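## Task

Place the AA battery inside the chest drawer labelled T, and keep every other desk item resting on the desk. Drawers have no end stops, so they can be pulled fully out. Dropping the battery into its drawer from a little above the rim is allowed. Close all drawers at the end. The chest may slide a few centimetres or rotate a little but has to stay upright. Finish by releasing everything and moving the robot away. The robot must not topple or be left leaning, or the task fails. Anything that stays in place only because the robot is holding it is not counted.

## Robot and tools

Robot: a wheeled cart (0.53 m wide, spanning x = -0.35 to 0.07 m in the base frame) with a pan/tilt head camera and two five-joint arms, left_arm and right_arm, each with a one-jaw gripper and a wrist camera. The base drives forward/back and turns in place; it cannot slide sideways. Pan axes sit at x = -0.060, y = +0.155 (left) and -0.155 m (right); shoulders are 0.03 m out from the pan axis and 0.89 m high. Link lengths: upper arm 0.116, forearm 0.135, hand 0.162 m. A fixed-jaw tip reaches about 0.44 m from its pan axis at most, and not below 0.55 m above the floor.

Frames: the base frame has its origin on the floor between the drive wheels, x forward, y left, z up. left_hand and right_hand in the state are positions of each fixed-jaw tip in this frame; a held object sits next to it, on the swinging-jaw side. Hand axes: z along the fingers, y from swinging jaw to fixed jaw. base_odometry is measured from the base frame at scene start, from wheel turns only (slip looks like travel); heading is positive leftward, -3.142 to 3.142. Hand positions can be off by a few centimetres, differently per arm.

execute_actions(actions, cameras): actions is a list of zero or one action. An action may hold "base" and/or "joints"; their motions start together. base takes exactly one key: translate_m (a relative drive in metres, + forward, -1.4 to 1.4) or rotate_rad (a relative turn in radians, + counter-clockwise seen from above, -3.2 to 3.2); a base move counts from the base position in the latest state report. joints is one flat dictionary, keyed by joint name, covering both arms and the head; each value is an absolute target angle in radians, not an offset. Ranges: head_pan_rad -3.2..3.2 (0 forward, + left); head_tilt_rad -0.76..1.45 (0 level, + down); per arm (left_arm_ / right_arm_ prefixes): shoulder_pan_rad -1.919..1.919, shoulder_lift_rad -1.745..1.745, elbow_flex_rad -1.69..1.58, wrist_flex_rad -1.658..1.658, wrist_roll_rad -2.743..2.841, gripper_rad 0..1.919. cameras lists head_camera, left_wrist_camera, right_wrist_camera or all; omitted/null means all, [] means none. An unknown key or out-of-range number rejects the whole call with no motion. An empty actions list only reports state and images. Joints left out may keep driving toward earlier targets.

Joint conventions: shoulder_pan 0 points the left arm left and the right arm right; positive turns clockwise from above; straight ahead is +1.571 (left) and -1.571 (right). With lift, elbow and wrist_flex all 0 the upper arm is near vertical (tilted 0.24 rad outward) and forearm and fingers are level; positive values bend downward, and their sum gives finger angle below level (1.571 = pointing down, which needs the forearm no more than 0.08 rad above level). wrist_roll -1.522: jaws close across the arm plane, fixed jaw on the left looking outward; 1.619: fixed jaw on the right; 0.049: jaws close in the plane, fixed jaw below (level fingers) or toward the pan axis (fingers down). Keep the fixed jaw on the left when fingers are level above furniture, since the hand body then sticks up, not down. Gripper opening: 0 -> 0.003 m, 0.3 -> 0.026, 0.6 -> 0.049, 1 -> 0.076, 1.919 -> 0.106. To grip, command an angle below the contact angle, at most about 0.2 rad below; going lower adds nothing and risks a trip. A gripper holding something reads off_target; done means empty or barely holding.

Stowed pose: left shoulder_pan -1.75 (right +1.75), shoulder_lift 0.05, elbow_flex 1.35, wrist_flex -1.55, wrist_roll -1.52. Stow in two steps, wrists first then the other three, away from loose items; leaving stow, do not move wrists first. Turning in place with stowed arms needs 0.44 m free radius. Near a desk edge, turning or reversing can snag the cart rear and tip the robot.

Result lines: base_status and joint_status give each motion's outcome: done (for the base, wheels turned the commanded amount), off_target (stopped away from target, maybe still pushing: a load, an obstacle or a tripped motor), time_out (target dropped, holding). "joint command not followed" (with a cause) means a self-collision check blocked that arm's joints (the gripper still moves); not_followed may be retried automatically until fixed. on_its_own reports uncommanded motion. "pictures" names the images in order. MOTOR HOT warns from 55 °C; OVER-TEMPERATURE FAULT means a heat stop at 70 °C, and limit_stop_at_motor_heat marks joints to re-send.

Sag: loaded joints settle off-target toward gravity; compensate next target by the observed sag. Overload: a joint stuck over about 0.30 rad from target for about 2 s trips to 20 % torque (the robot keeps its last command while you reply). To reset, once the reading is steady, command 0.2 rad from the reading on the side away from the bad target (or 0.04 past the range end; for a jaw, the end). Load limits: about 0.4 kg per hand at full reach, 0.7 kg within 0.28 m, about 1 kg with both hands close in. To stop a blocked joint pushing, set its target to its reading.

wait(seconds 0..10): no new command, returns state and images. zoom_image(camera, region [x0,y0,x1,y1] in pixels, max 504x504): magnified crop of that camera's latest full image. read_manual(section "licences"): licence text only. finished_scene(scene): ends the given scene irreversibly and reports success; the goal must already hold stably.

Avoid: dropping or slipping objects (other than the allowed short drop into the drawer), slamming, hard hits or heavy pushes, arms hitting or pressing on each other, pulling hard on things in front (tips the robot), and knocking items off the desk or toppling the chest.

Each tool is called after "Request:" as name([rows], argument=value, ...), one row to a line, values as JSON.

## Session

Request:
execute_actions([
  {"joints":{"head_tilt_rad":0.6}},
])

Scene clock: 1.20 s.
base_odometry: x=+0.000 y=+0.000 heading=+0.000 (m, m, rad; odometry frame)
base_status: not commanded
joint_positions: head_pan_rad=+0.006 head_tilt_rad=+0.594 left_arm_shoulder_pan_rad=-1.740 left_arm_shoulder_lift_rad=+0.047 left_arm_elbow_flex_rad=+1.304 left_arm_wrist_flex_rad=-1.520 left_arm_wrist_roll_rad=-1.522 left_arm_gripper_rad=+1.920 right_arm_shoulder_pan_rad=+1.770 right_arm_shoulder_lift_rad=+0.099 right_arm_elbow_flex_rad=+1.369 right_arm_wrist_flex_rad=-1.594 right_arm_wrist_roll_rad=-1.496 right_arm_gripper_rad=+1.920
joint_status: all done
left_hand: x=-0.3115 y=+0.1042 z=+0.9015 quat_wxyz=(-0.064, -0.642, -0.055, +0.762) (m; base frame)
right_hand: x=-0.3044 y=-0.1135 z=+0.8896 quat_wxyz=(-0.084, +0.658, -0.057, -0.746) (m; base frame)
pictures: head_camera, left_wrist_camera, right_wrist_camera
Images, in order (width x height): head_camera 644x476, left_wrist_camera 644x476, right_wrist_camera 644x476.

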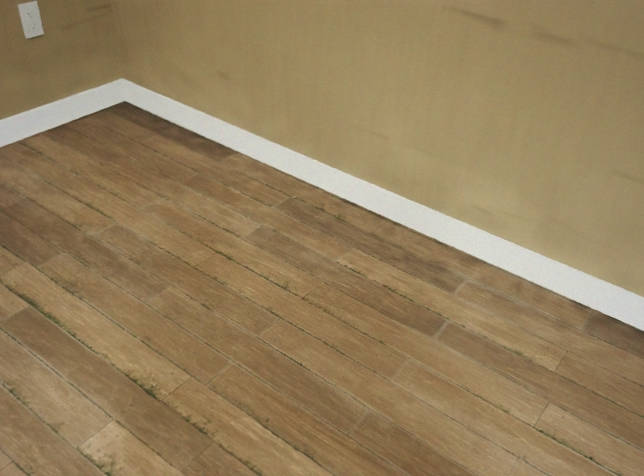

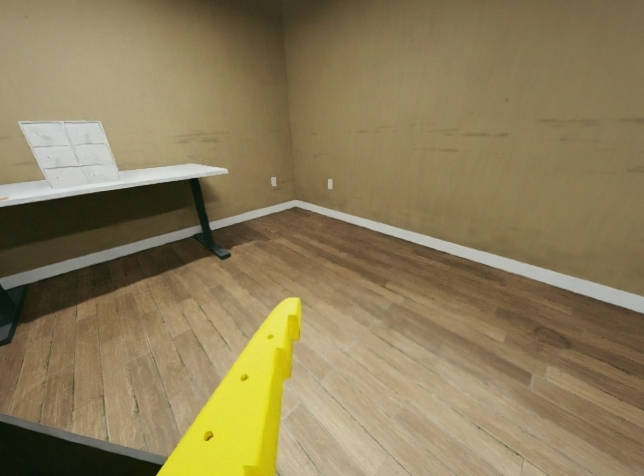

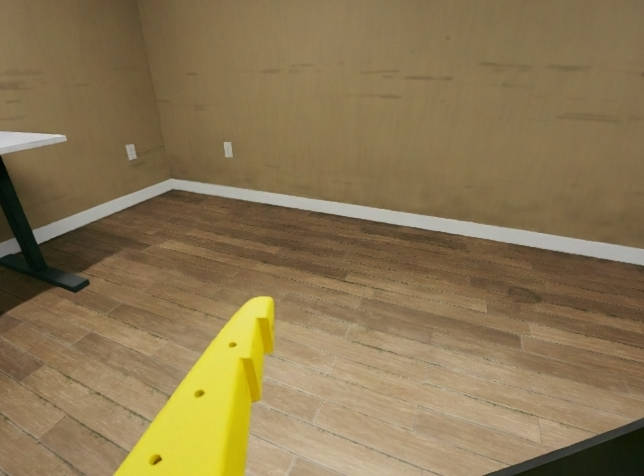

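Looking backward, image-left is the robot's right.

Request:
execute_actions([
  {"joints":{"head_tilt_rad":0.3,"head_pan_rad":-2.3}},
], cameras=["head_camera"])

Scene clock: 5.10 s.
base_odometry: x=+0.000 y=+0.000 heading=+0.000 (m, m, rad; odometry frame)
base_status: not commanded
joint_positions: head_pan_rad=-2.290 head_tilt_rad=+0.313 left_arm_shoulder_pan_rad=-1.740 left_arm_shoulder_lift_rad=+0.047 left_arm_elbow_flex_rad=+1.304 left_arm_wrist_flex_rad=-1.520 left_arm_wrist_roll_rad=-1.522 left_arm_gripper_rad=+1.920 right_arm_shoulder_pan_rad=+1.770 right_arm_shoulder_lift_rad=+0.099 right_arm_elbow_flex_rad=+1.369 right_arm_wrist_flex_rad=-1.594 right_arm_wrist_roll_rad=-1.496 right_arm_gripper_rad=+1.920
joint_status: all done
left_hand: x=-0.3115 y=+0.1042 z=+0.9015 quat_wxyz=(-0.064, -0.642, -0.055, +0.762) (m; base frame)
right_hand: x=-0.3044 y=-0.1135 z=+0.8896 quat_wxyz=(-0.084, +0.658, -0.057, -0.746) (m; base frame)
pictures: head_camera
Images, in order (width x height): head_camera 644x476.

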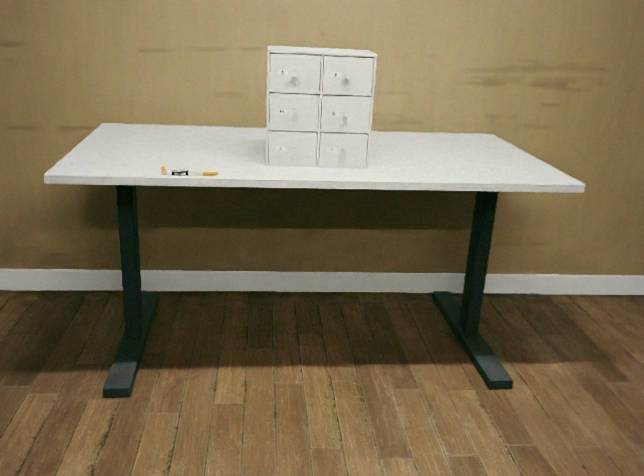

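Request:
execute_actions([
  {"base":{"rotate_rad":-2.26},"joints":{"head_tilt_rad":0.3,"head_pan_rad":0}},
], cameras=[])

Request:
execute_actions([
  {"base":{"translate_m":0.7},"joints":{"head_tilt_rad":0.5,"left_arm_shoulder_pan_rad":1.57,"right_arm_shoulder_pan_rad":-1.57,"left_arm_shoulder_lift_rad":-0.6,"right_arm_shoulder_lift_rad":-0.6,"left_arm_elbow_flex_rad":1.0,"right_arm_elbow_flex_rad":1.0}},
], cameras=["head_camera"])

Request:
zoom_image(camera="head_camera", region=[60,0,460,250])

Scene clock: 13.87 s.
base_odometry: x=-0.001 y=+0.000 heading=-2.259 (m, m, rad; odometry frame)
base_status: done
joint_positions: head_pan_rad=-0.010 head_tilt_rad=+0.313 left_arm_shoulder_pan_rad=-1.740 left_arm_shoulder_lift_rad=+0.047 left_arm_elbow_flex_rad=+1.304 left_arm_wrist_flex_rad=-1.520 left_arm_wrist_roll_rad=-1.522 left_arm_gripper_rad=+1.920 right_arm_shoulder_pan_rad=+1.770 right_arm_shoulder_lift_rad=+0.099 right_arm_elbow_flex_rad=+1.369 right_arm_wrist_flex_rad=-1.594 right_arm_wrist_roll_rad=-1.496 right_arm_gripper_rad=+1.920
joint_status: all done
left_hand: x=-0.3115 y=+0.1042 z=+0.9015 quat_wxyz=(-0.064, -0.642, -0.055, +0.762) (m; base frame)
right_hand: x=-0.3044 y=-0.1135 z=+0.8896 quat_wxyz=(-0.084, +0.658, -0.057, -0.746) (m; base frame)
pictures: none
No camera images: the call's "cameras" was empty. Leave "cameras" out to get every camera's image.

Scene clock: 18.20 s.
base_odometry: x=-0.448 y=-0.539 heading=-2.260 (m, m, rad; odometry frame)
base_status: done
joint_positions: head_pan_rad=-0.010 head_tilt_rad=+0.494 left_arm_shoulder_pan_rad=+1.564 left_arm_shoulder_lift_rad=-0.577 left_arm_elbow_flex_rad=+1.030 left_arm_wrist_flex_rad=-1.520 left_arm_wrist_roll_rad=-1.522 left_arm_gripper_rad=+1.920 right_arm_shoulder_pan_rad=-1.563 right_arm_shoulder_lift_rad=-0.581 right_arm_elbow_flex_rad=+1.030 right_arm_wrist_flex_rad=-1.594 right_arm_wrist_roll_rad=-1.496 right_arm_gripper_rad=+1.920
joint_status: all done
left_hand: x=+0.1337 y=+0.1640 z=+1.0897 quat_wxyz=(+0.968, -0.001, +0.249, +0.003) (m; base frame)
right_hand: x=+0.1225 y=-0.1487 z=+1.0957 quat_wxyz=(+0.977, -0.002, +0.211, -0.016) (m; base frame)
pictures: head_camera
Images, in order (width x height): head_camera 644x476.

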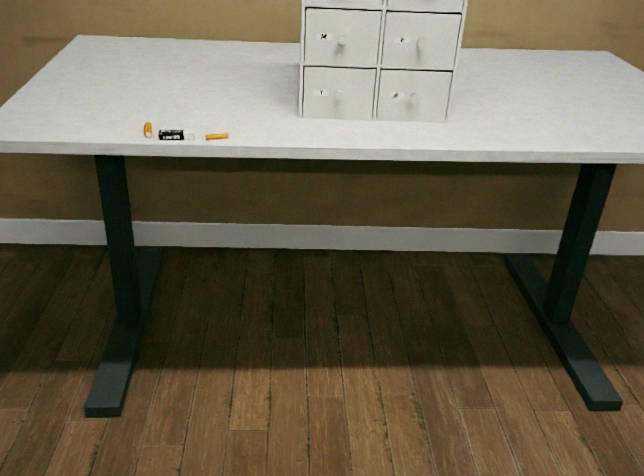

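Region (60, 0, 460, 250) of head_camera's 644x476 image, scaled by 1.260; it fills the top 315 rows of this view, and the rest is white.

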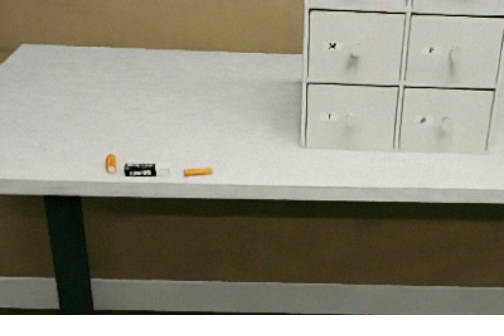

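Request:
execute_actions([
  {"base":{"translate_m":0.6},"joints":{"head_tilt_rad":0.55,"head_pan_rad":0.15}},
], cameras=["head_camera"])

Scene clock: 26.27 s.
base_odometry: x=-0.829 y=-1.003 heading=-2.258 (m, m, rad; odometry frame)
base_status: done
joint_positions: head_pan_rad=+0.140 head_tilt_rad=+0.544 left_arm_shoulder_pan_rad=+1.564 left_arm_shoulder_lift_rad=-0.579 left_arm_elbow_flex_rad=+1.030 left_arm_wrist_flex_rad=-1.520 left_arm_wrist_roll_rad=-1.522 left_arm_gripper_rad=+1.920 right_arm_shoulder_pan_rad=-1.563 right_arm_shoulder_lift_rad=-0.583 right_arm_elbow_flex_rad=+1.030 right_arm_wrist_flex_rad=-1.594 right_arm_wrist_roll_rad=-1.496 right_arm_gripper_rad=+1.920
joint_status: all done
left_hand: x=+0.1334 y=+0.1640 z=+1.0899 quat_wxyz=(+0.969, -0.001, +0.249, +0.003) (m; base frame)
right_hand: x=+0.1222 y=-0.1486 z=+1.0959 quat_wxyz=(+0.978, -0.002, +0.210, -0.016) (m; base frame)
pictures: head_camera
Images, in order (width x height): head_camera 644x476.

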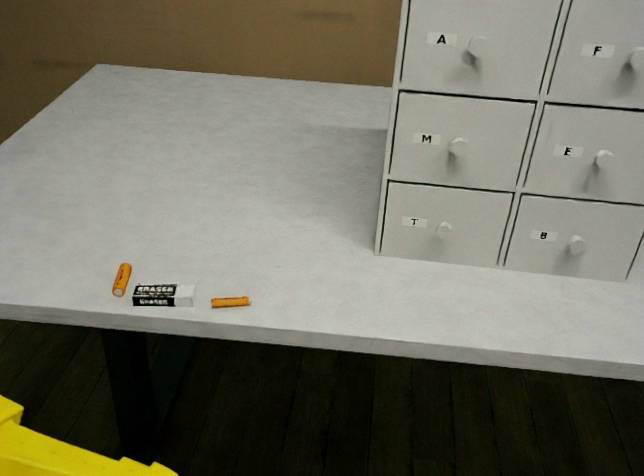

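Request:
execute_actions([
  {"base":{"translate_m":0.42},"joints":{"head_tilt_rad":1.0,"head_pan_rad":0.6,"right_arm_shoulder_pan_rad":-1.0,"left_arm_shoulder_pan_rad":0.9,"left_arm_shoulder_lift_rad":0.5,"left_arm_elbow_flex_rad":-0.5,"left_arm_wrist_flex_rad":1.3,"left_arm_wrist_roll_rad":-2.15,"left_arm_gripper_rad":0.6}},
])

Scene clock: 44.33 s.
base_odometry: x=-1.095 y=-1.328 heading=-2.255 (m, m, rad; odometry frame)
base_status: done
joint_positions: head_pan_rad=+0.590 head_tilt_rad=+0.995 left_arm_shoulder_pan_rad=+0.905 left_arm_shoulder_lift_rad=+0.524 left_arm_elbow_flex_rad=-0.468 left_arm_wrist_flex_rad=+1.292 left_arm_wrist_roll_rad=-2.141 left_arm_gripper_rad=+0.608 right_arm_shoulder_pan_rad=-1.006 right_arm_shoulder_lift_rad=-0.583 right_arm_elbow_flex_rad=+1.030 right_arm_wrist_flex_rad=-1.594 right_arm_wrist_roll_rad=-1.496 right_arm_gripper_rad=+1.920
joint_status: all done
left_hand: x=+0.1607 y=+0.3366 z=+0.8196 quat_wxyz=(+0.089, -0.023, +0.994, +0.067) (m; base frame)
right_hand: x=+0.0980 y=-0.2459 z=+1.0959 quat_wxyz=(+0.935, +0.056, +0.203, -0.284) (m; base frame)
pictures: head_camera, left_wrist_camera, right_wrist_camera
Images, in order (width x height): head_camera 644x476, left_wrist_camera 644x476, right_wrist_camera 644x476.

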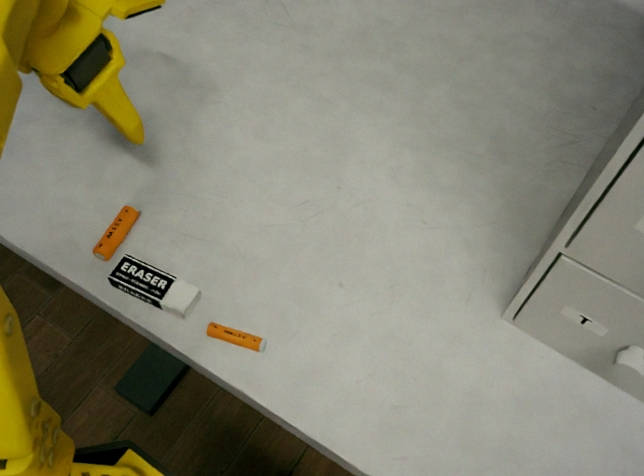

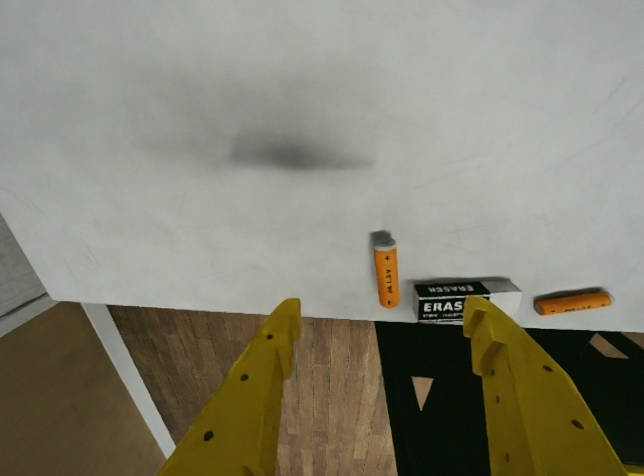

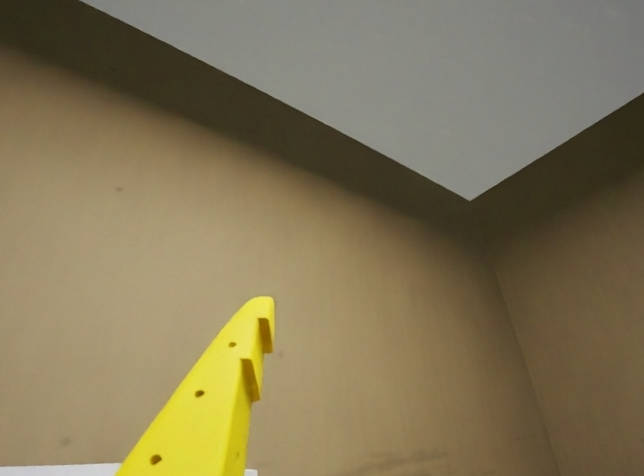

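Request:
execute_actions([
  {"joints":{"head_pan_rad":0.9,"left_arm_shoulder_lift_rad":0.75,"left_arm_elbow_flex_rad":-0.55,"left_arm_wrist_flex_rad":1.3,"left_arm_gripper_rad":0.38}},
], cameras=["head_camera","left_wrist_camera"])

Scene clock: 49.73 s.
base_odometry: x=-1.095 y=-1.328 heading=-2.255 (m, m, rad; odometry frame)
base_status: not commanded
joint_positions: head_pan_rad=+0.890 head_tilt_rad=+0.995 left_arm_shoulder_pan_rad=+0.905 left_arm_shoulder_lift_rad=+0.772 left_arm_elbow_flex_rad=-0.522 left_arm_wrist_flex_rad=+1.292 left_arm_wrist_roll_rad=-2.141 left_arm_gripper_rad=+0.388 right_arm_shoulder_pan_rad=-1.006 right_arm_shoulder_lift_rad=-0.583 right_arm_elbow_flex_rad=+1.030 right_arm_wrist_flex_rad=-1.594 right_arm_wrist_roll_rad=-1.496 right_arm_gripper_rad=+1.920
joint_status: all done
left_hand: x=+0.1483 y=+0.3268 z=+0.7663 quat_wxyz=(+0.011, -0.023, +1.000, +0.008) (m; base frame)
right_hand: x=+0.0980 y=-0.2459 z=+1.0959 quat_wxyz=(+0.935, +0.056, +0.203, -0.284) (m; base frame)
pictures: head_camera, left_wrist_camera
Images, in order (width x height): head_camera 644x476, left_wrist_camera 644x476.

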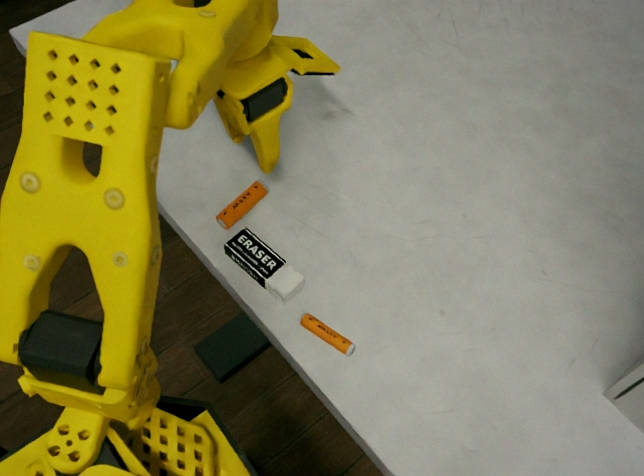

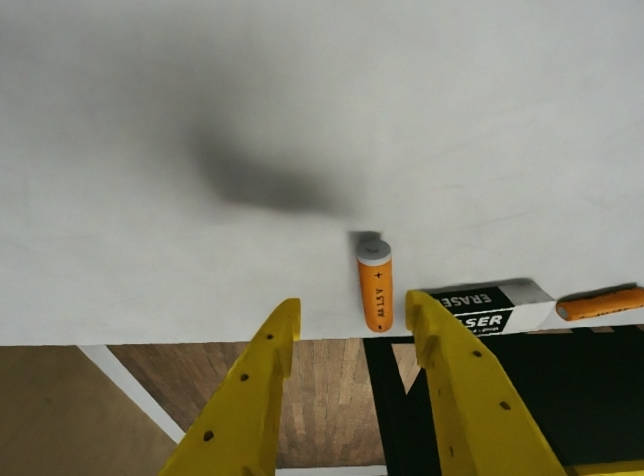

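Request:
execute_actions([
  {"joints":{"left_arm_shoulder_pan_rad":0.955,"left_arm_wrist_roll_rad":-2.1,"left_arm_shoulder_lift_rad":0.83,"left_arm_wrist_flex_rad":1.28}},
], cameras=["head_camera","left_wrist_camera"])

Scene clock: 55.97 s.
base_odometry: x=-1.095 y=-1.328 heading=-2.255 (m, m, rad; odometry frame)
base_status: not commanded
joint_positions: head_pan_rad=+0.890 head_tilt_rad=+0.995 left_arm_shoulder_pan_rad=+0.949 left_arm_shoulder_lift_rad=+0.851 left_arm_elbow_flex_rad=-0.523 left_arm_wrist_flex_rad=+1.289 left_arm_wrist_roll_rad=-2.109 left_arm_gripper_rad=+0.388 right_arm_shoulder_pan_rad=-1.006 right_arm_shoulder_lift_rad=-0.583 right_arm_elbow_flex_rad=+1.030 right_arm_wrist_flex_rad=-1.594 right_arm_wrist_roll_rad=-1.496 right_arm_gripper_rad=+1.920
joint_status: all done
left_hand: x=+0.1474 y=+0.3116 z=+0.7482 quat_wxyz=(-0.019, -0.017, +1.000, -0.013) (m; base frame)
right_hand: x=+0.0980 y=-0.2459 z=+1.0959 quat_wxyz=(+0.935, +0.056, +0.203, -0.284) (m; base frame)
pictures: head_camera, left_wrist_camera
Images, in order (width x height): head_camera 644x476, left_wrist_camera 644x476.

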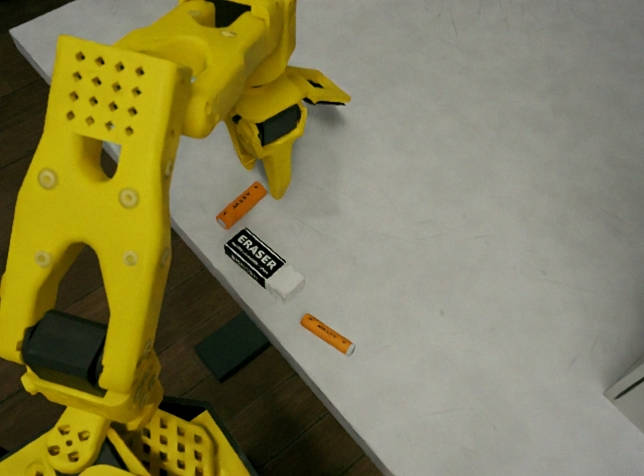

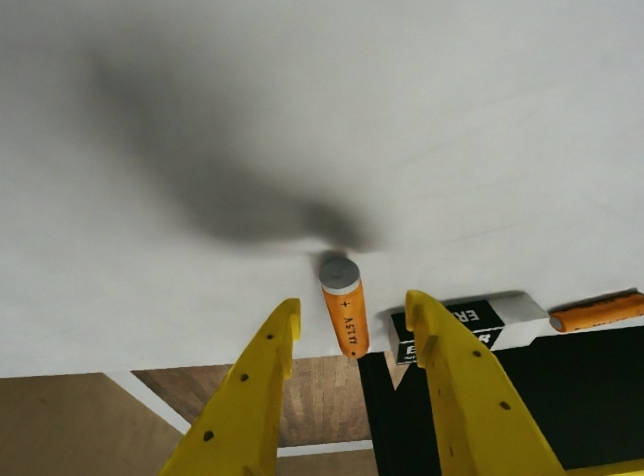

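Request:
execute_actions([
  {"base":{"translate_m":-0.012},"joints":{"left_arm_shoulder_pan_rad":0.94,"left_arm_wrist_roll_rad":-2.2,"left_arm_shoulder_lift_rad":0.92,"left_arm_wrist_flex_rad":1.2,"left_arm_gripper_rad":0.34}},
], cameras=["head_camera","left_wrist_camera"])

Scene clock: 60.03 s.
base_odometry: x=-1.087 y=-1.318 heading=-2.254 (m, m, rad; odometry frame)
base_status: done
joint_positions: head_pan_rad=+0.890 head_tilt_rad=+0.995 left_arm_shoulder_pan_rad=+0.948 left_arm_shoulder_lift_rad=+0.927 left_arm_elbow_flex_rad=-0.531 left_arm_wrist_flex_rad=+1.214 left_arm_wrist_roll_rad=-2.192 left_arm_gripper_rad=+0.350 right_arm_shoulder_pan_rad=-1.006 right_arm_shoulder_lift_rad=-0.583 right_arm_elbow_flex_rad=+1.030 right_arm_wrist_flex_rad=-1.594 right_arm_wrist_roll_rad=-1.496 right_arm_gripper_rad=+1.920
joint_status: all done
left_hand: x=+0.1493 y=+0.3130 z=+0.7313 quat_wxyz=(-0.016, +0.023, +1.000, -0.012) (m; base frame)
right_hand: x=+0.0980 y=-0.2459 z=+1.0959 quat_wxyz=(+0.935, +0.056, +0.203, -0.284) (m; base frame)
pictures: head_camera, left_wrist_camera
Images, in order (width x height): head_camera 644x476, left_wrist_camera 644x476.

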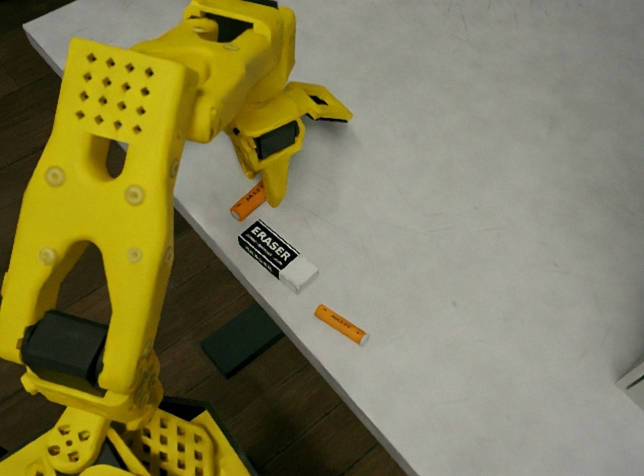

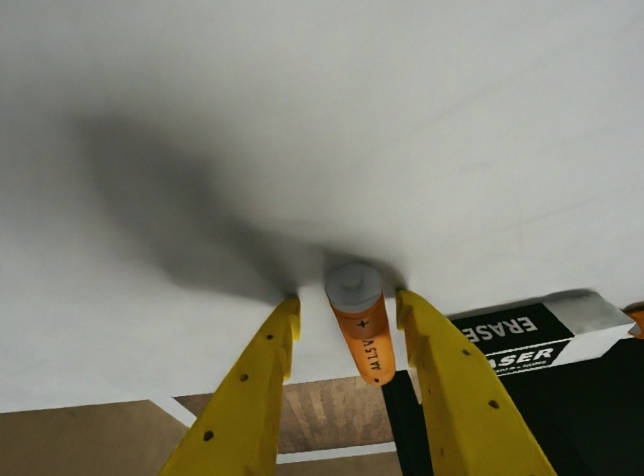

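Seems at table level; slide back a little more, then close.

Request:
execute_actions([
  {"base":{"translate_m":-0.008},"joints":{"left_arm_wrist_roll_rad":-2.3}},
], cameras=[])

Request:
execute_actions([
  {"joints":{"left_arm_gripper_rad":0.0}},
], cameras=["left_wrist_camera"])

Request:
execute_actions([
  {"joints":{"left_arm_shoulder_lift_rad":0.0,"left_arm_elbow_flex_rad":-0.2,"left_arm_wrist_flex_rad":1.5,"head_pan_rad":0,"head_tilt_rad":0.8}},
], cameras=["head_camera","left_wrist_camera"])

Scene clock: 64.77 s.
base_odometry: x=-1.081 y=-1.311 heading=-2.253 (m, m, rad; odometry frame)
base_status: done
joint_positions: head_pan_rad=+0.890 head_tilt_rad=+0.995 left_arm_shoulder_pan_rad=+0.948 left_arm_shoulder_lift_rad=+0.927 left_arm_elbow_flex_rad=-0.536 left_arm_wrist_flex_rad=+1.209 left_arm_wrist_roll_rad=-2.292 left_arm_gripper_rad=+0.348 right_arm_shoulder_pan_rad=-1.006 right_arm_shoulder_lift_rad=-0.583 right_arm_elbow_flex_rad=+1.030 right_arm_wrist_flex_rad=-1.594 right_arm_wrist_roll_rad=-1.496 right_arm_gripper_rad=+1.920
joint_status: all done
left_hand: x=+0.1514 y=+0.3139 z=+0.7318 quat_wxyz=(-0.012, +0.073, +0.997, -0.010) (m; base frame)
right_hand: x=+0.0980 y=-0.2459 z=+1.0959 quat_wxyz=(+0.935, +0.056, +0.203, -0.284) (m; base frame)
pictures: none
No camera images: the call's "cameras" was empty. Leave "cameras" out to get every camera's image.

Scene clock: 65.47 s.
base_odometry: x=-1.081 y=-1.311 heading=-2.253 (m, m, rad; odometry frame)
base_status: not commanded
joint_positions: head_pan_rad=+0.890 head_tilt_rad=+0.995 left_arm_shoulder_pan_rad=+0.948 left_arm_shoulder_lift_rad=+0.929 left_arm_elbow_flex_rad=-0.536 left_arm_wrist_flex_rad=+1.209 left_arm_wrist_roll_rad=-2.292 left_arm_gripper_rad=+0.150 right_arm_shoulder_pan_rad=-1.006 right_arm_shoulder_lift_rad=-0.583 right_arm_elbow_flex_rad=+1.030 right_arm_wrist_flex_rad=-1.594 right_arm_wrist_roll_rad=-1.496 right_arm_gripper_rad=+1.920
joint_status: left_arm_gripper_rad off_target (ended at +0.150, target +0.000)
left_hand: x=+0.1512 y=+0.3138 z=+0.7315 quat_wxyz=(-0.012, +0.073, +0.997, -0.010) (m; base frame)
right_hand: x=+0.0980 y=-0.2459 z=+1.0959 quat_wxyz=(+0.935, +0.056, +0.203, -0.284) (m; base frame)
pictures: left_wrist_camera
Images, in order (width x height): left_wrist_camera 644x476.

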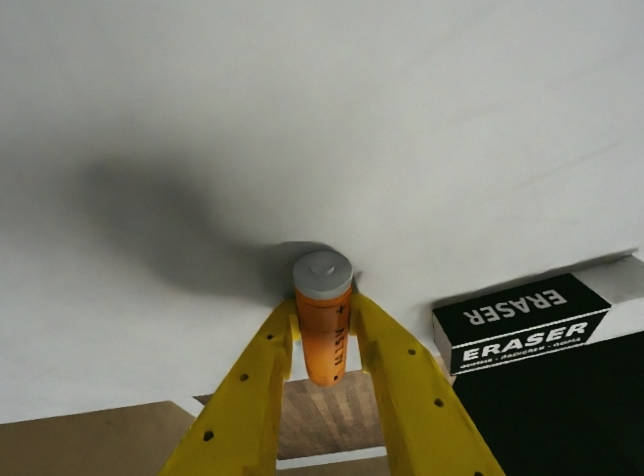

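Scene clock: 66.87 s.
base_odometry: x=-1.081 y=-1.311 heading=-2.253 (m, m, rad; odometry frame)
base_status: not commanded
joint_positions: head_pan_rad=+0.010 head_tilt_rad=+0.815 left_arm_shoulder_pan_rad=+0.946 left_arm_shoulder_lift_rad=+0.045 left_arm_elbow_flex_rad=-0.194 left_arm_wrist_flex_rad=+1.491 left_arm_wrist_roll_rad=-2.292 left_arm_gripper_rad=+0.150 right_arm_shoulder_pan_rad=-1.006 right_arm_shoulder_lift_rad=-0.583 right_arm_elbow_flex_rad=+1.030 right_arm_wrist_flex_rad=-1.594 right_arm_wrist_roll_rad=-1.496 right_arm_gripper_rad=+1.920
joint_status: all done
left_hand: x=+0.1294 y=+0.2985 z=+0.8751 quat_wxyz=(+0.087, +0.072, +0.991, +0.073) (m; base frame)
right_hand: x=+0.0980 y=-0.2459 z=+1.0959 quat_wxyz=(+0.935, +0.056, +0.203, -0.284) (m; base frame)
pictures: head_camera, left_wrist_camera
Images, in order (width x height): head_camera 644x476, left_wrist_camera 644x476.

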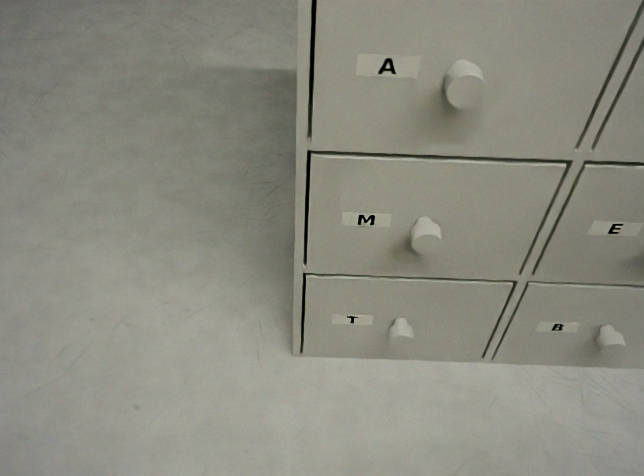

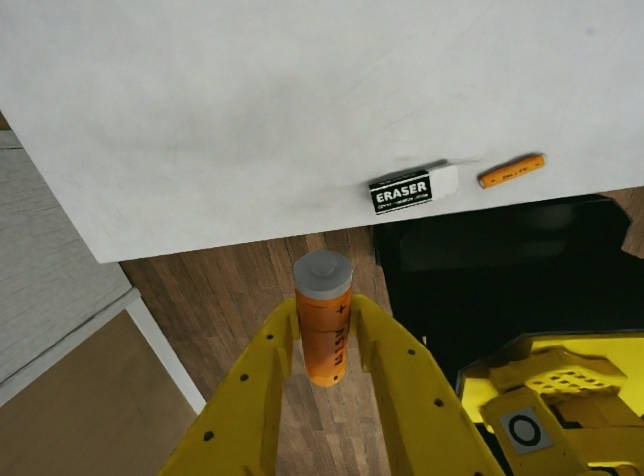

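Request:
execute_actions([
  {"base":{"translate_m":-0.12},"joints":{"right_arm_wrist_flex_rad":-0.57,"right_arm_gripper_rad":0.6,"right_arm_shoulder_pan_rad":-1.88,"right_arm_wrist_roll_rad":-1.52}},
], cameras=[])

Request:
execute_actions([
  {"joints":{"right_arm_shoulder_lift_rad":0.94,"right_arm_elbow_flex_rad":-0.12,"head_tilt_rad":0.75}},
], cameras=["head_camera","right_wrist_camera"])

Scene clock: 75.83 s.
base_odometry: x=-1.005 y=-1.218 heading=-2.255 (m, m, rad; odometry frame)
base_status: done
joint_positions: head_pan_rad=+0.010 head_tilt_rad=+0.815 left_arm_shoulder_pan_rad=+0.945 left_arm_shoulder_lift_rad=+0.044 left_arm_elbow_flex_rad=-0.194 left_arm_wrist_flex_rad=+1.493 left_arm_wrist_roll_rad=-2.292 left_arm_gripper_rad=+0.150 right_arm_shoulder_pan_rad=-1.873 right_arm_shoulder_lift_rad=-0.583 right_arm_elbow_flex_rad=+1.030 right_arm_wrist_flex_rad=-0.573 right_arm_wrist_roll_rad=-1.512 right_arm_gripper_rad=+0.608
joint_status: all done
left_hand: x=+0.1290 y=+0.2987 z=+0.8753 quat_wxyz=(+0.087, +0.071, +0.991, +0.073) (m; base frame)
right_hand: x=+0.2003 y=-0.0657 z=+0.9696 quat_wxyz=(+0.742, -0.103, +0.653, +0.109) (m; base frame)
pictures: none
No camera images: the call's "cameras" was empty. Leave "cameras" out to get every camera's image.

Scene clock: 77.53 s.
base_odometry: x=-1.005 y=-1.218 heading=-2.255 (m, m, rad; odometry frame)
base_status: not commanded
joint_positions: head_pan_rad=+0.010 head_tilt_rad=+0.765 left_arm_shoulder_pan_rad=+0.945 left_arm_shoulder_lift_rad=+0.044 left_arm_elbow_flex_rad=-0.194 left_arm_wrist_flex_rad=+1.493 left_arm_wrist_roll_rad=-2.292 left_arm_gripper_rad=+0.150 right_arm_shoulder_pan_rad=-1.873 right_arm_shoulder_lift_rad=+0.959 right_arm_elbow_flex_rad=-0.090 right_arm_wrist_flex_rad=-0.573 right_arm_wrist_roll_rad=-1.512 right_arm_gripper_rad=+0.608
joint_status: all done
left_hand: x=+0.1290 y=+0.2987 z=+0.8753 quat_wxyz=(+0.087, +0.071, +0.991, +0.073) (m; base frame)
right_hand: x=+0.3035 y=-0.0335 z=+0.7889 quat_wxyz=(+0.589, -0.125, +0.794, +0.087) (m; base frame)
pictures: head_camera, right_wrist_camera
Images, in order (width x height): head_camera 644x476, right_wrist_camera 644x476.

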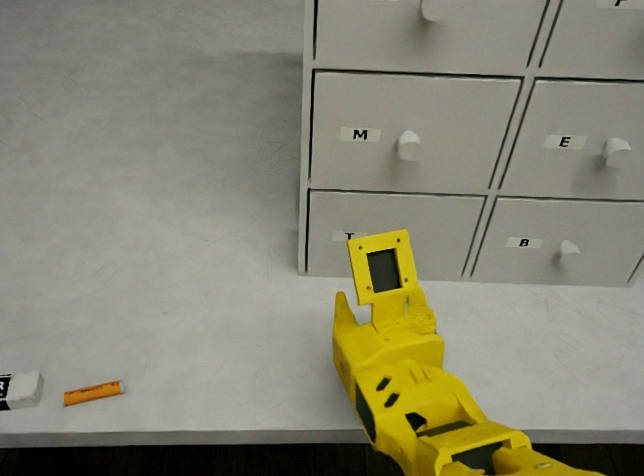

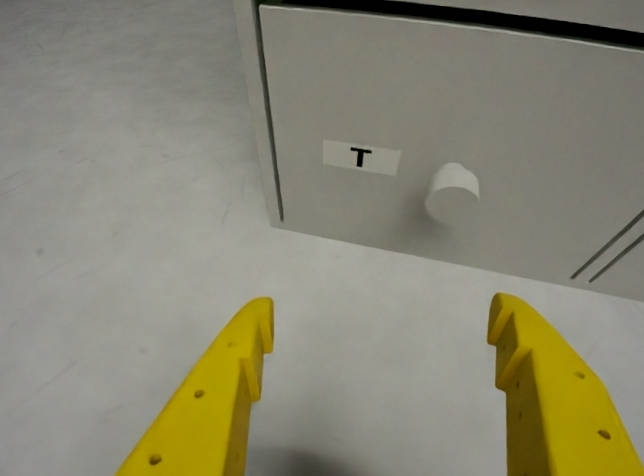

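Request:
execute_actions([
  {"base":{"translate_m":0.05},"joints":{"right_arm_shoulder_pan_rad":-1.80}},
], cameras=["head_camera","right_wrist_camera"])

Scene clock: 80.33 s.
base_odometry: x=-1.037 y=-1.257 heading=-2.255 (m, m, rad; odometry frame)
base_status: done
joint_positions: head_pan_rad=+0.010 head_tilt_rad=+0.764 left_arm_shoulder_pan_rad=+0.945 left_arm_shoulder_lift_rad=+0.044 left_arm_elbow_flex_rad=-0.194 left_arm_wrist_flex_rad=+1.493 left_arm_wrist_roll_rad=-2.292 left_arm_gripper_rad=+0.150 right_arm_shoulder_pan_rad=-1.806 right_arm_shoulder_lift_rad=+0.959 right_arm_elbow_flex_rad=-0.092 right_arm_wrist_flex_rad=-0.573 right_arm_wrist_roll_rad=-1.512 right_arm_gripper_rad=+0.608
joint_status: all done
left_hand: x=+0.1290 y=+0.2987 z=+0.8753 quat_wxyz=(+0.087, +0.071, +0.991, +0.073) (m; base frame)
right_hand: x=+0.3110 y=-0.0583 z=+0.7893 quat_wxyz=(+0.592, -0.098, +0.797, +0.067) (m; base frame)
pictures: head_camera, right_wrist_camera
Images, in order (width x height): head_camera 644x476, right_wrist_camera 644x476.

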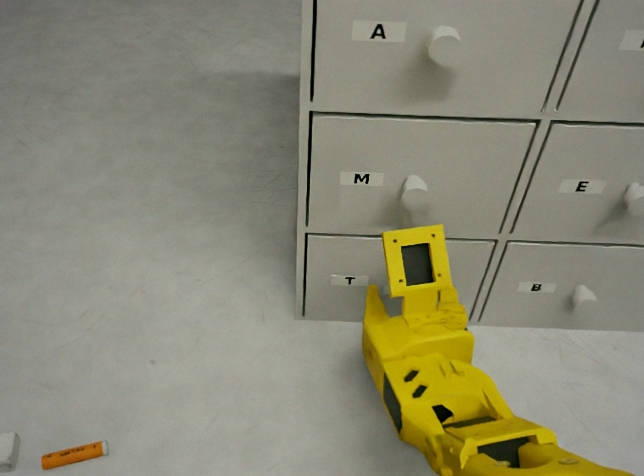

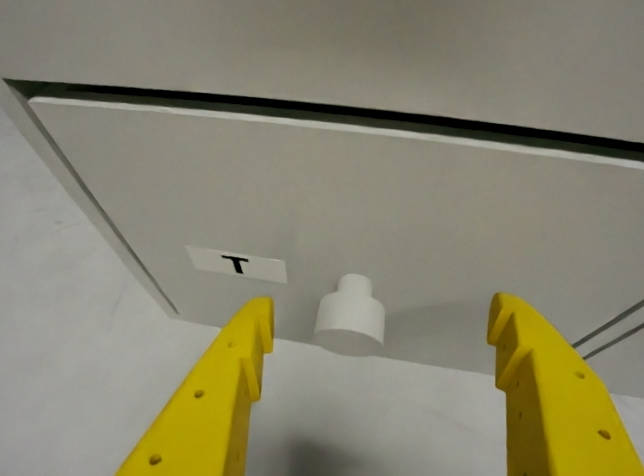

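Hand is too high; lower.

Request:
execute_actions([
  {"joints":{"right_arm_wrist_flex_rad":-0.42}},
], cameras=["right_wrist_camera"])

Request:
execute_actions([
  {"base":{"translate_m":0.015}},
], cameras=["head_camera","right_wrist_camera"])

Scene clock: 85.67 s.
base_odometry: x=-1.037 y=-1.257 heading=-2.255 (m, m, rad; odometry frame)
base_status: not commanded
joint_positions: head_pan_rad=+0.010 head_tilt_rad=+0.764 left_arm_shoulder_pan_rad=+0.945 left_arm_shoulder_lift_rad=+0.044 left_arm_elbow_flex_rad=-0.194 left_arm_wrist_flex_rad=+1.493 left_arm_wrist_roll_rad=-2.292 left_arm_gripper_rad=+0.150 right_arm_shoulder_pan_rad=-1.806 right_arm_shoulder_lift_rad=+0.959 right_arm_elbow_flex_rad=-0.092 right_arm_wrist_flex_rad=-0.421 right_arm_wrist_roll_rad=-1.512 right_arm_gripper_rad=+0.608
joint_status: all done
left_hand: x=+0.1290 y=+0.2987 z=+0.8753 quat_wxyz=(+0.087, +0.071, +0.991, +0.073) (m; base frame)
right_hand: x=+0.3024 y=-0.0603 z=+0.7666 quat_wxyz=(+0.530, -0.103, +0.840, +0.060) (m; base frame)
pictures: right_wrist_camera
Images, in order (width x height): right_wrist_camera 644x476.

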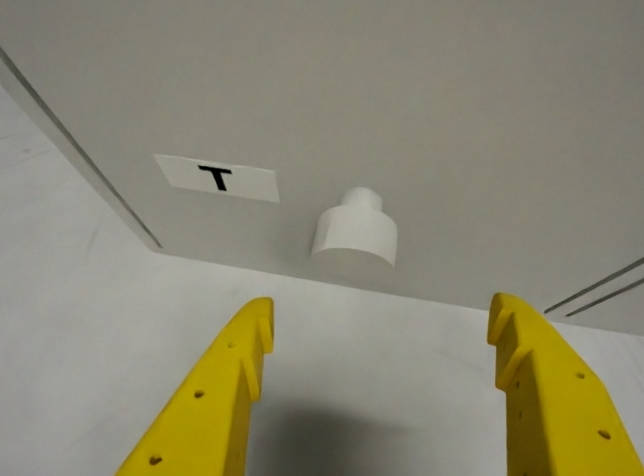

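Scene clock: 86.47 s.
base_odometry: x=-1.047 y=-1.269 heading=-2.255 (m, m, rad; odometry frame)
base_status: done
joint_positions: head_pan_rad=+0.010 head_tilt_rad=+0.764 left_arm_shoulder_pan_rad=+0.945 left_arm_shoulder_lift_rad=+0.042 left_arm_elbow_flex_rad=-0.194 left_arm_wrist_flex_rad=+1.493 left_arm_wrist_roll_rad=-2.292 left_arm_gripper_rad=+0.150 right_arm_shoulder_pan_rad=-1.806 right_arm_shoulder_lift_rad=+0.962 right_arm_elbow_flex_rad=-0.092 right_arm_wrist_flex_rad=-0.419 right_arm_wrist_roll_rad=-1.513 right_arm_gripper_rad=+0.608
joint_status: not commanded
left_hand: x=+0.1290 y=+0.2987 z=+0.8756 quat_wxyz=(+0.088, +0.071, +0.991, +0.073) (m; base frame)
right_hand: x=+0.3019 y=-0.0604 z=+0.7653 quat_wxyz=(+0.528, -0.103, +0.841, +0.060) (m; base frame)
pictures: head_camera, right_wrist_camera
Images, in order (width x height): head_camera 644x476, right_wrist_camera 644x476.

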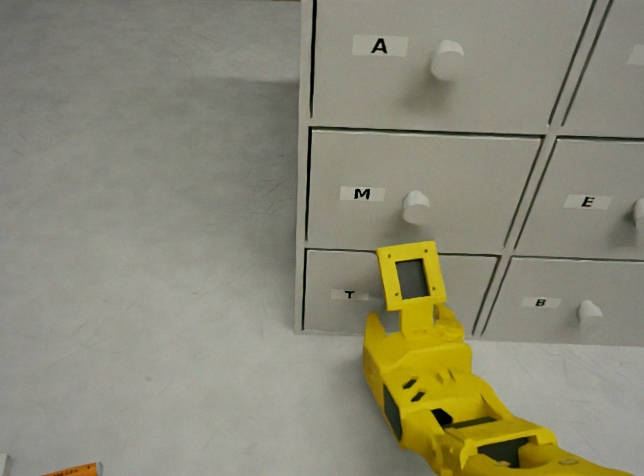

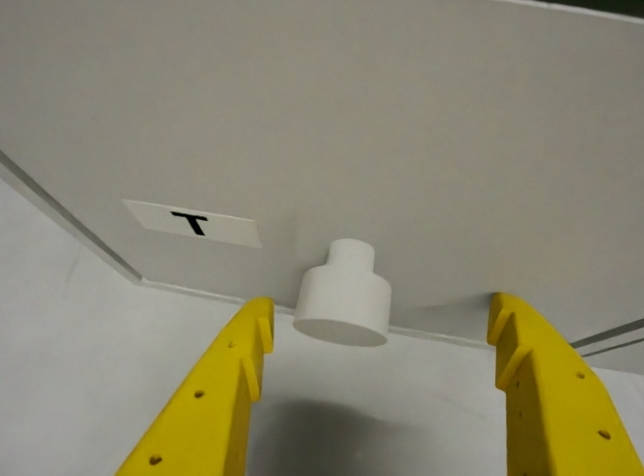

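Request:
execute_actions([
  {"joints":{"right_arm_gripper_rad":0.08,"right_arm_shoulder_pan_rad":-1.785}},
], cameras=["right_wrist_camera"])

Request:
execute_actions([
  {"base":{"translate_m":-0.09}},
], cameras=["head_camera","right_wrist_camera"])

Scene clock: 90.67 s.
base_odometry: x=-1.047 y=-1.269 heading=-2.255 (m, m, rad; odometry frame)
base_status: not commanded
joint_positions: head_pan_rad=+0.010 head_tilt_rad=+0.764 left_arm_shoulder_pan_rad=+0.945 left_arm_shoulder_lift_rad=+0.042 left_arm_elbow_flex_rad=-0.194 left_arm_wrist_flex_rad=+1.493 left_arm_wrist_roll_rad=-2.292 left_arm_gripper_rad=+0.150 right_arm_shoulder_pan_rad=-1.789 right_arm_shoulder_lift_rad=+0.973 right_arm_elbow_flex_rad=-0.092 right_arm_wrist_flex_rad=-0.419 right_arm_wrist_roll_rad=-1.513 right_arm_gripper_rad=+0.092
joint_status: all done
left_hand: x=+0.1290 y=+0.2987 z=+0.8756 quat_wxyz=(+0.088, +0.071, +0.991, +0.073) (m; base frame)
right_hand: x=+0.3021 y=-0.0669 z=+0.7616 quat_wxyz=(+0.524, -0.096, +0.845, +0.055) (m; base frame)
pictures: right_wrist_camera
Images, in order (width x height): right_wrist_camera 644x476.

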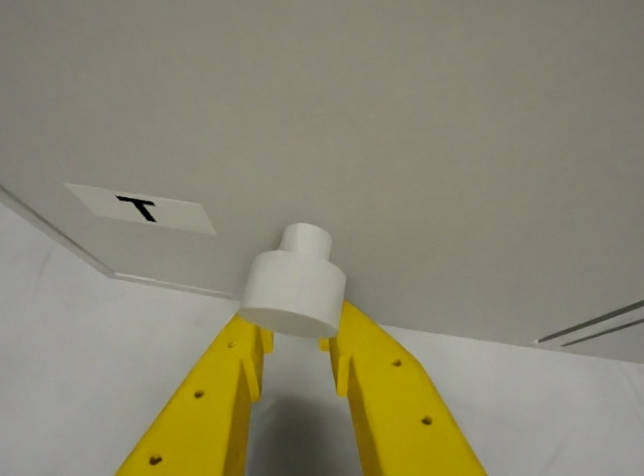

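Scene clock: 91.97 s.
base_odometry: x=-0.990 y=-1.200 heading=-2.256 (m, m, rad; odometry frame)
base_status: done
joint_positions: head_pan_rad=+0.010 head_tilt_rad=+0.764 left_arm_shoulder_pan_rad=+0.945 left_arm_shoulder_lift_rad=+0.042 left_arm_elbow_flex_rad=-0.194 left_arm_wrist_flex_rad=+1.493 left_arm_wrist_roll_rad=-2.292 left_arm_gripper_rad=+0.150 right_arm_shoulder_pan_rad=-1.786 right_arm_shoulder_lift_rad=+0.973 right_arm_elbow_flex_rad=-0.092 right_arm_wrist_flex_rad=-0.419 right_arm_wrist_roll_rad=-1.513 right_arm_gripper_rad=+0.088
joint_status: not commanded
left_hand: x=+0.1290 y=+0.2987 z=+0.8756 quat_wxyz=(+0.088, +0.071, +0.991, +0.073) (m; base frame)
right_hand: x=+0.3024 y=-0.0680 z=+0.7616 quat_wxyz=(+0.524, -0.095, +0.845, +0.054) (m; base frame)
pictures: head_camera, right_wrist_camera
Images, in order (width x height): head_camera 644x476, right_wrist_camera 644x476.

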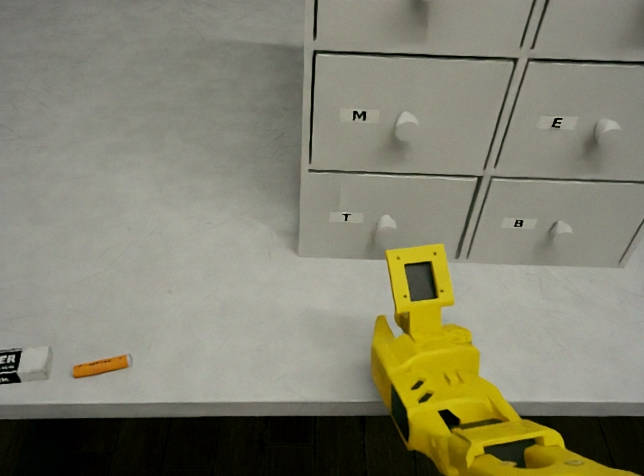

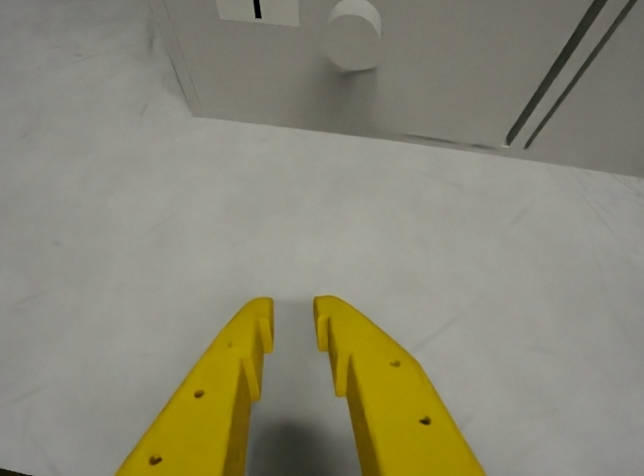

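Too low. Middle height.

Request:
execute_actions([
  {"base":{"translate_m":0.088},"joints":{"right_arm_gripper_rad":0.5,"right_arm_shoulder_pan_rad":-1.81,"right_arm_wrist_flex_rad":-0.53}},
], cameras=["right_wrist_camera"])

Request:
execute_actions([
  {"joints":{"right_arm_gripper_rad":0.05,"right_arm_shoulder_pan_rad":-1.79}},
], cameras=["right_wrist_camera"])

Scene clock: 96.47 s.
base_odometry: x=-1.046 y=-1.267 heading=-2.256 (m, m, rad; odometry frame)
base_status: done
joint_positions: head_pan_rad=+0.010 head_tilt_rad=+0.764 left_arm_shoulder_pan_rad=+0.945 left_arm_shoulder_lift_rad=+0.042 left_arm_elbow_flex_rad=-0.194 left_arm_wrist_flex_rad=+1.493 left_arm_wrist_roll_rad=-2.292 left_arm_gripper_rad=+0.150 right_arm_shoulder_pan_rad=-1.806 right_arm_shoulder_lift_rad=+0.973 right_arm_elbow_flex_rad=-0.089 right_arm_wrist_flex_rad=-0.513 right_arm_wrist_roll_rad=-1.513 right_arm_gripper_rad=+0.494
joint_status: all done
left_hand: x=+0.1290 y=+0.2987 z=+0.8756 quat_wxyz=(+0.088, +0.071, +0.991, +0.073) (m; base frame)
right_hand: x=+0.3060 y=-0.0595 z=+0.7746 quat_wxyz=(+0.561, -0.100, +0.819, +0.064) (m; base frame)
pictures: right_wrist_camera
Images, in order (width x height): right_wrist_camera 644x476.

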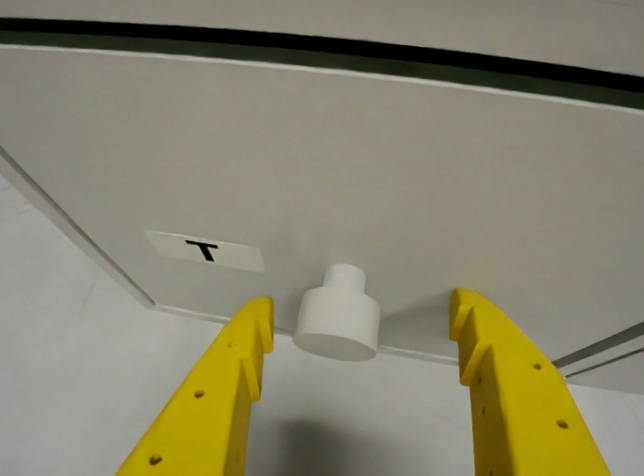

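Scene clock: 97.23 s.
base_odometry: x=-1.046 y=-1.267 heading=-2.256 (m, m, rad; odometry frame)
base_status: not commanded
joint_positions: head_pan_rad=+0.010 head_tilt_rad=+0.764 left_arm_shoulder_pan_rad=+0.945 left_arm_shoulder_lift_rad=+0.042 left_arm_elbow_flex_rad=-0.194 left_arm_wrist_flex_rad=+1.493 left_arm_wrist_roll_rad=-2.292 left_arm_gripper_rad=+0.150 right_arm_shoulder_pan_rad=-1.793 right_arm_shoulder_lift_rad=+0.973 right_arm_elbow_flex_rad=-0.089 right_arm_wrist_flex_rad=-0.513 right_arm_wrist_roll_rad=-1.513 right_arm_gripper_rad=+0.183
joint_status: right_arm_gripper_rad off_target (ended at +0.183, target +0.050); the others done
left_hand: x=+0.1290 y=+0.2987 z=+0.8756 quat_wxyz=(+0.088, +0.071, +0.991, +0.073) (m; base frame)
right_hand: x=+0.3072 y=-0.0640 z=+0.7746 quat_wxyz=(+0.561, -0.095, +0.820, +0.060) (m; base frame)
pictures: right_wrist_camera
Images, in order (width x height): right_wrist_camera 644x476.

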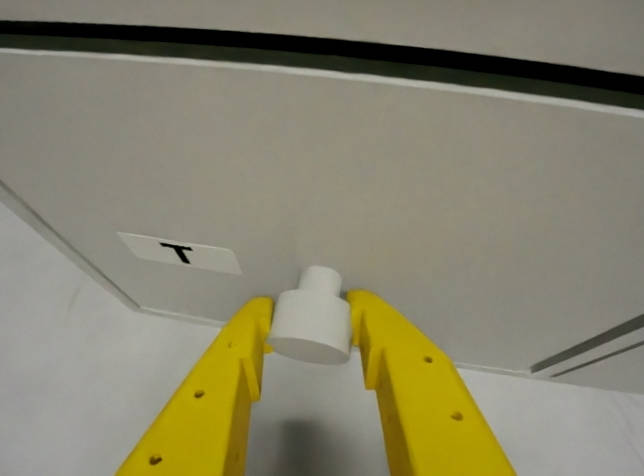

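Request:
execute_actions([
  {"base":{"translate_m":-0.1},"joints":{"right_arm_gripper_rad":0}},
], cameras=["head_camera","right_wrist_camera"])

Scene clock: 99.97 s.
base_odometry: x=-0.982 y=-1.190 heading=-2.257 (m, m, rad; odometry frame)
base_status: done
joint_positions: head_pan_rad=+0.010 head_tilt_rad=+0.764 left_arm_shoulder_pan_rad=+0.945 left_arm_shoulder_lift_rad=+0.042 left_arm_elbow_flex_rad=-0.194 left_arm_wrist_flex_rad=+1.493 left_arm_wrist_roll_rad=-2.292 left_arm_gripper_rad=+0.150 right_arm_shoulder_pan_rad=-1.793 right_arm_shoulder_lift_rad=+0.973 right_arm_elbow_flex_rad=-0.092 right_arm_wrist_flex_rad=-0.513 right_arm_wrist_roll_rad=-1.513 right_arm_gripper_rad=+0.175
joint_status: right_arm_gripper_rad off_target (ended at +0.175, target +0.000)
left_hand: x=+0.1290 y=+0.2987 z=+0.8756 quat_wxyz=(+0.088, +0.071, +0.991, +0.073) (m; base frame)
right_hand: x=+0.3076 y=-0.0639 z=+0.7754 quat_wxyz=(+0.562, -0.095, +0.819, +0.060) (m; base frame)
pictures: head_camera, right_wrist_camera
Images, in order (width x height): head_camera 644x476, right_wrist_camera 644x476.

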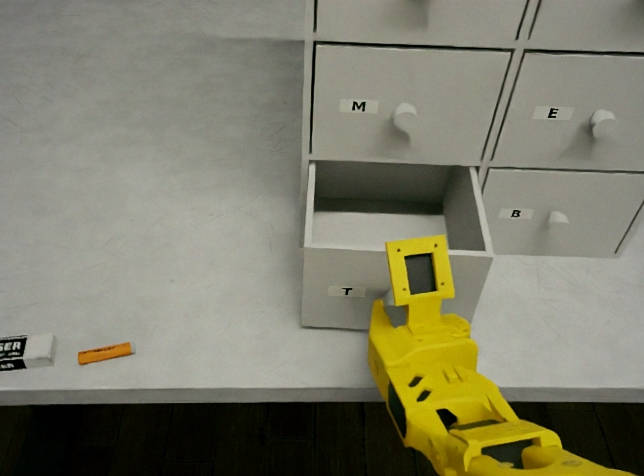

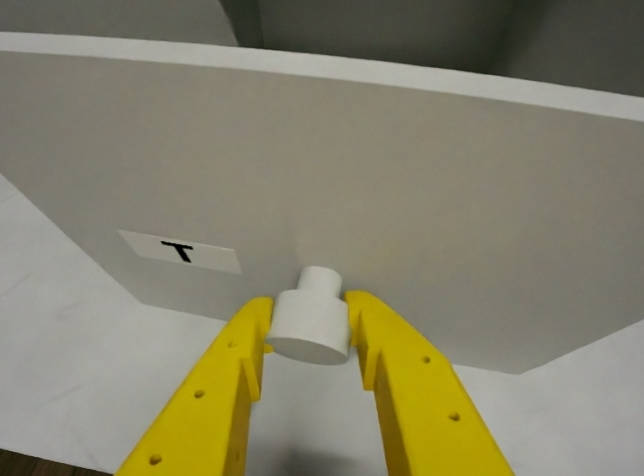

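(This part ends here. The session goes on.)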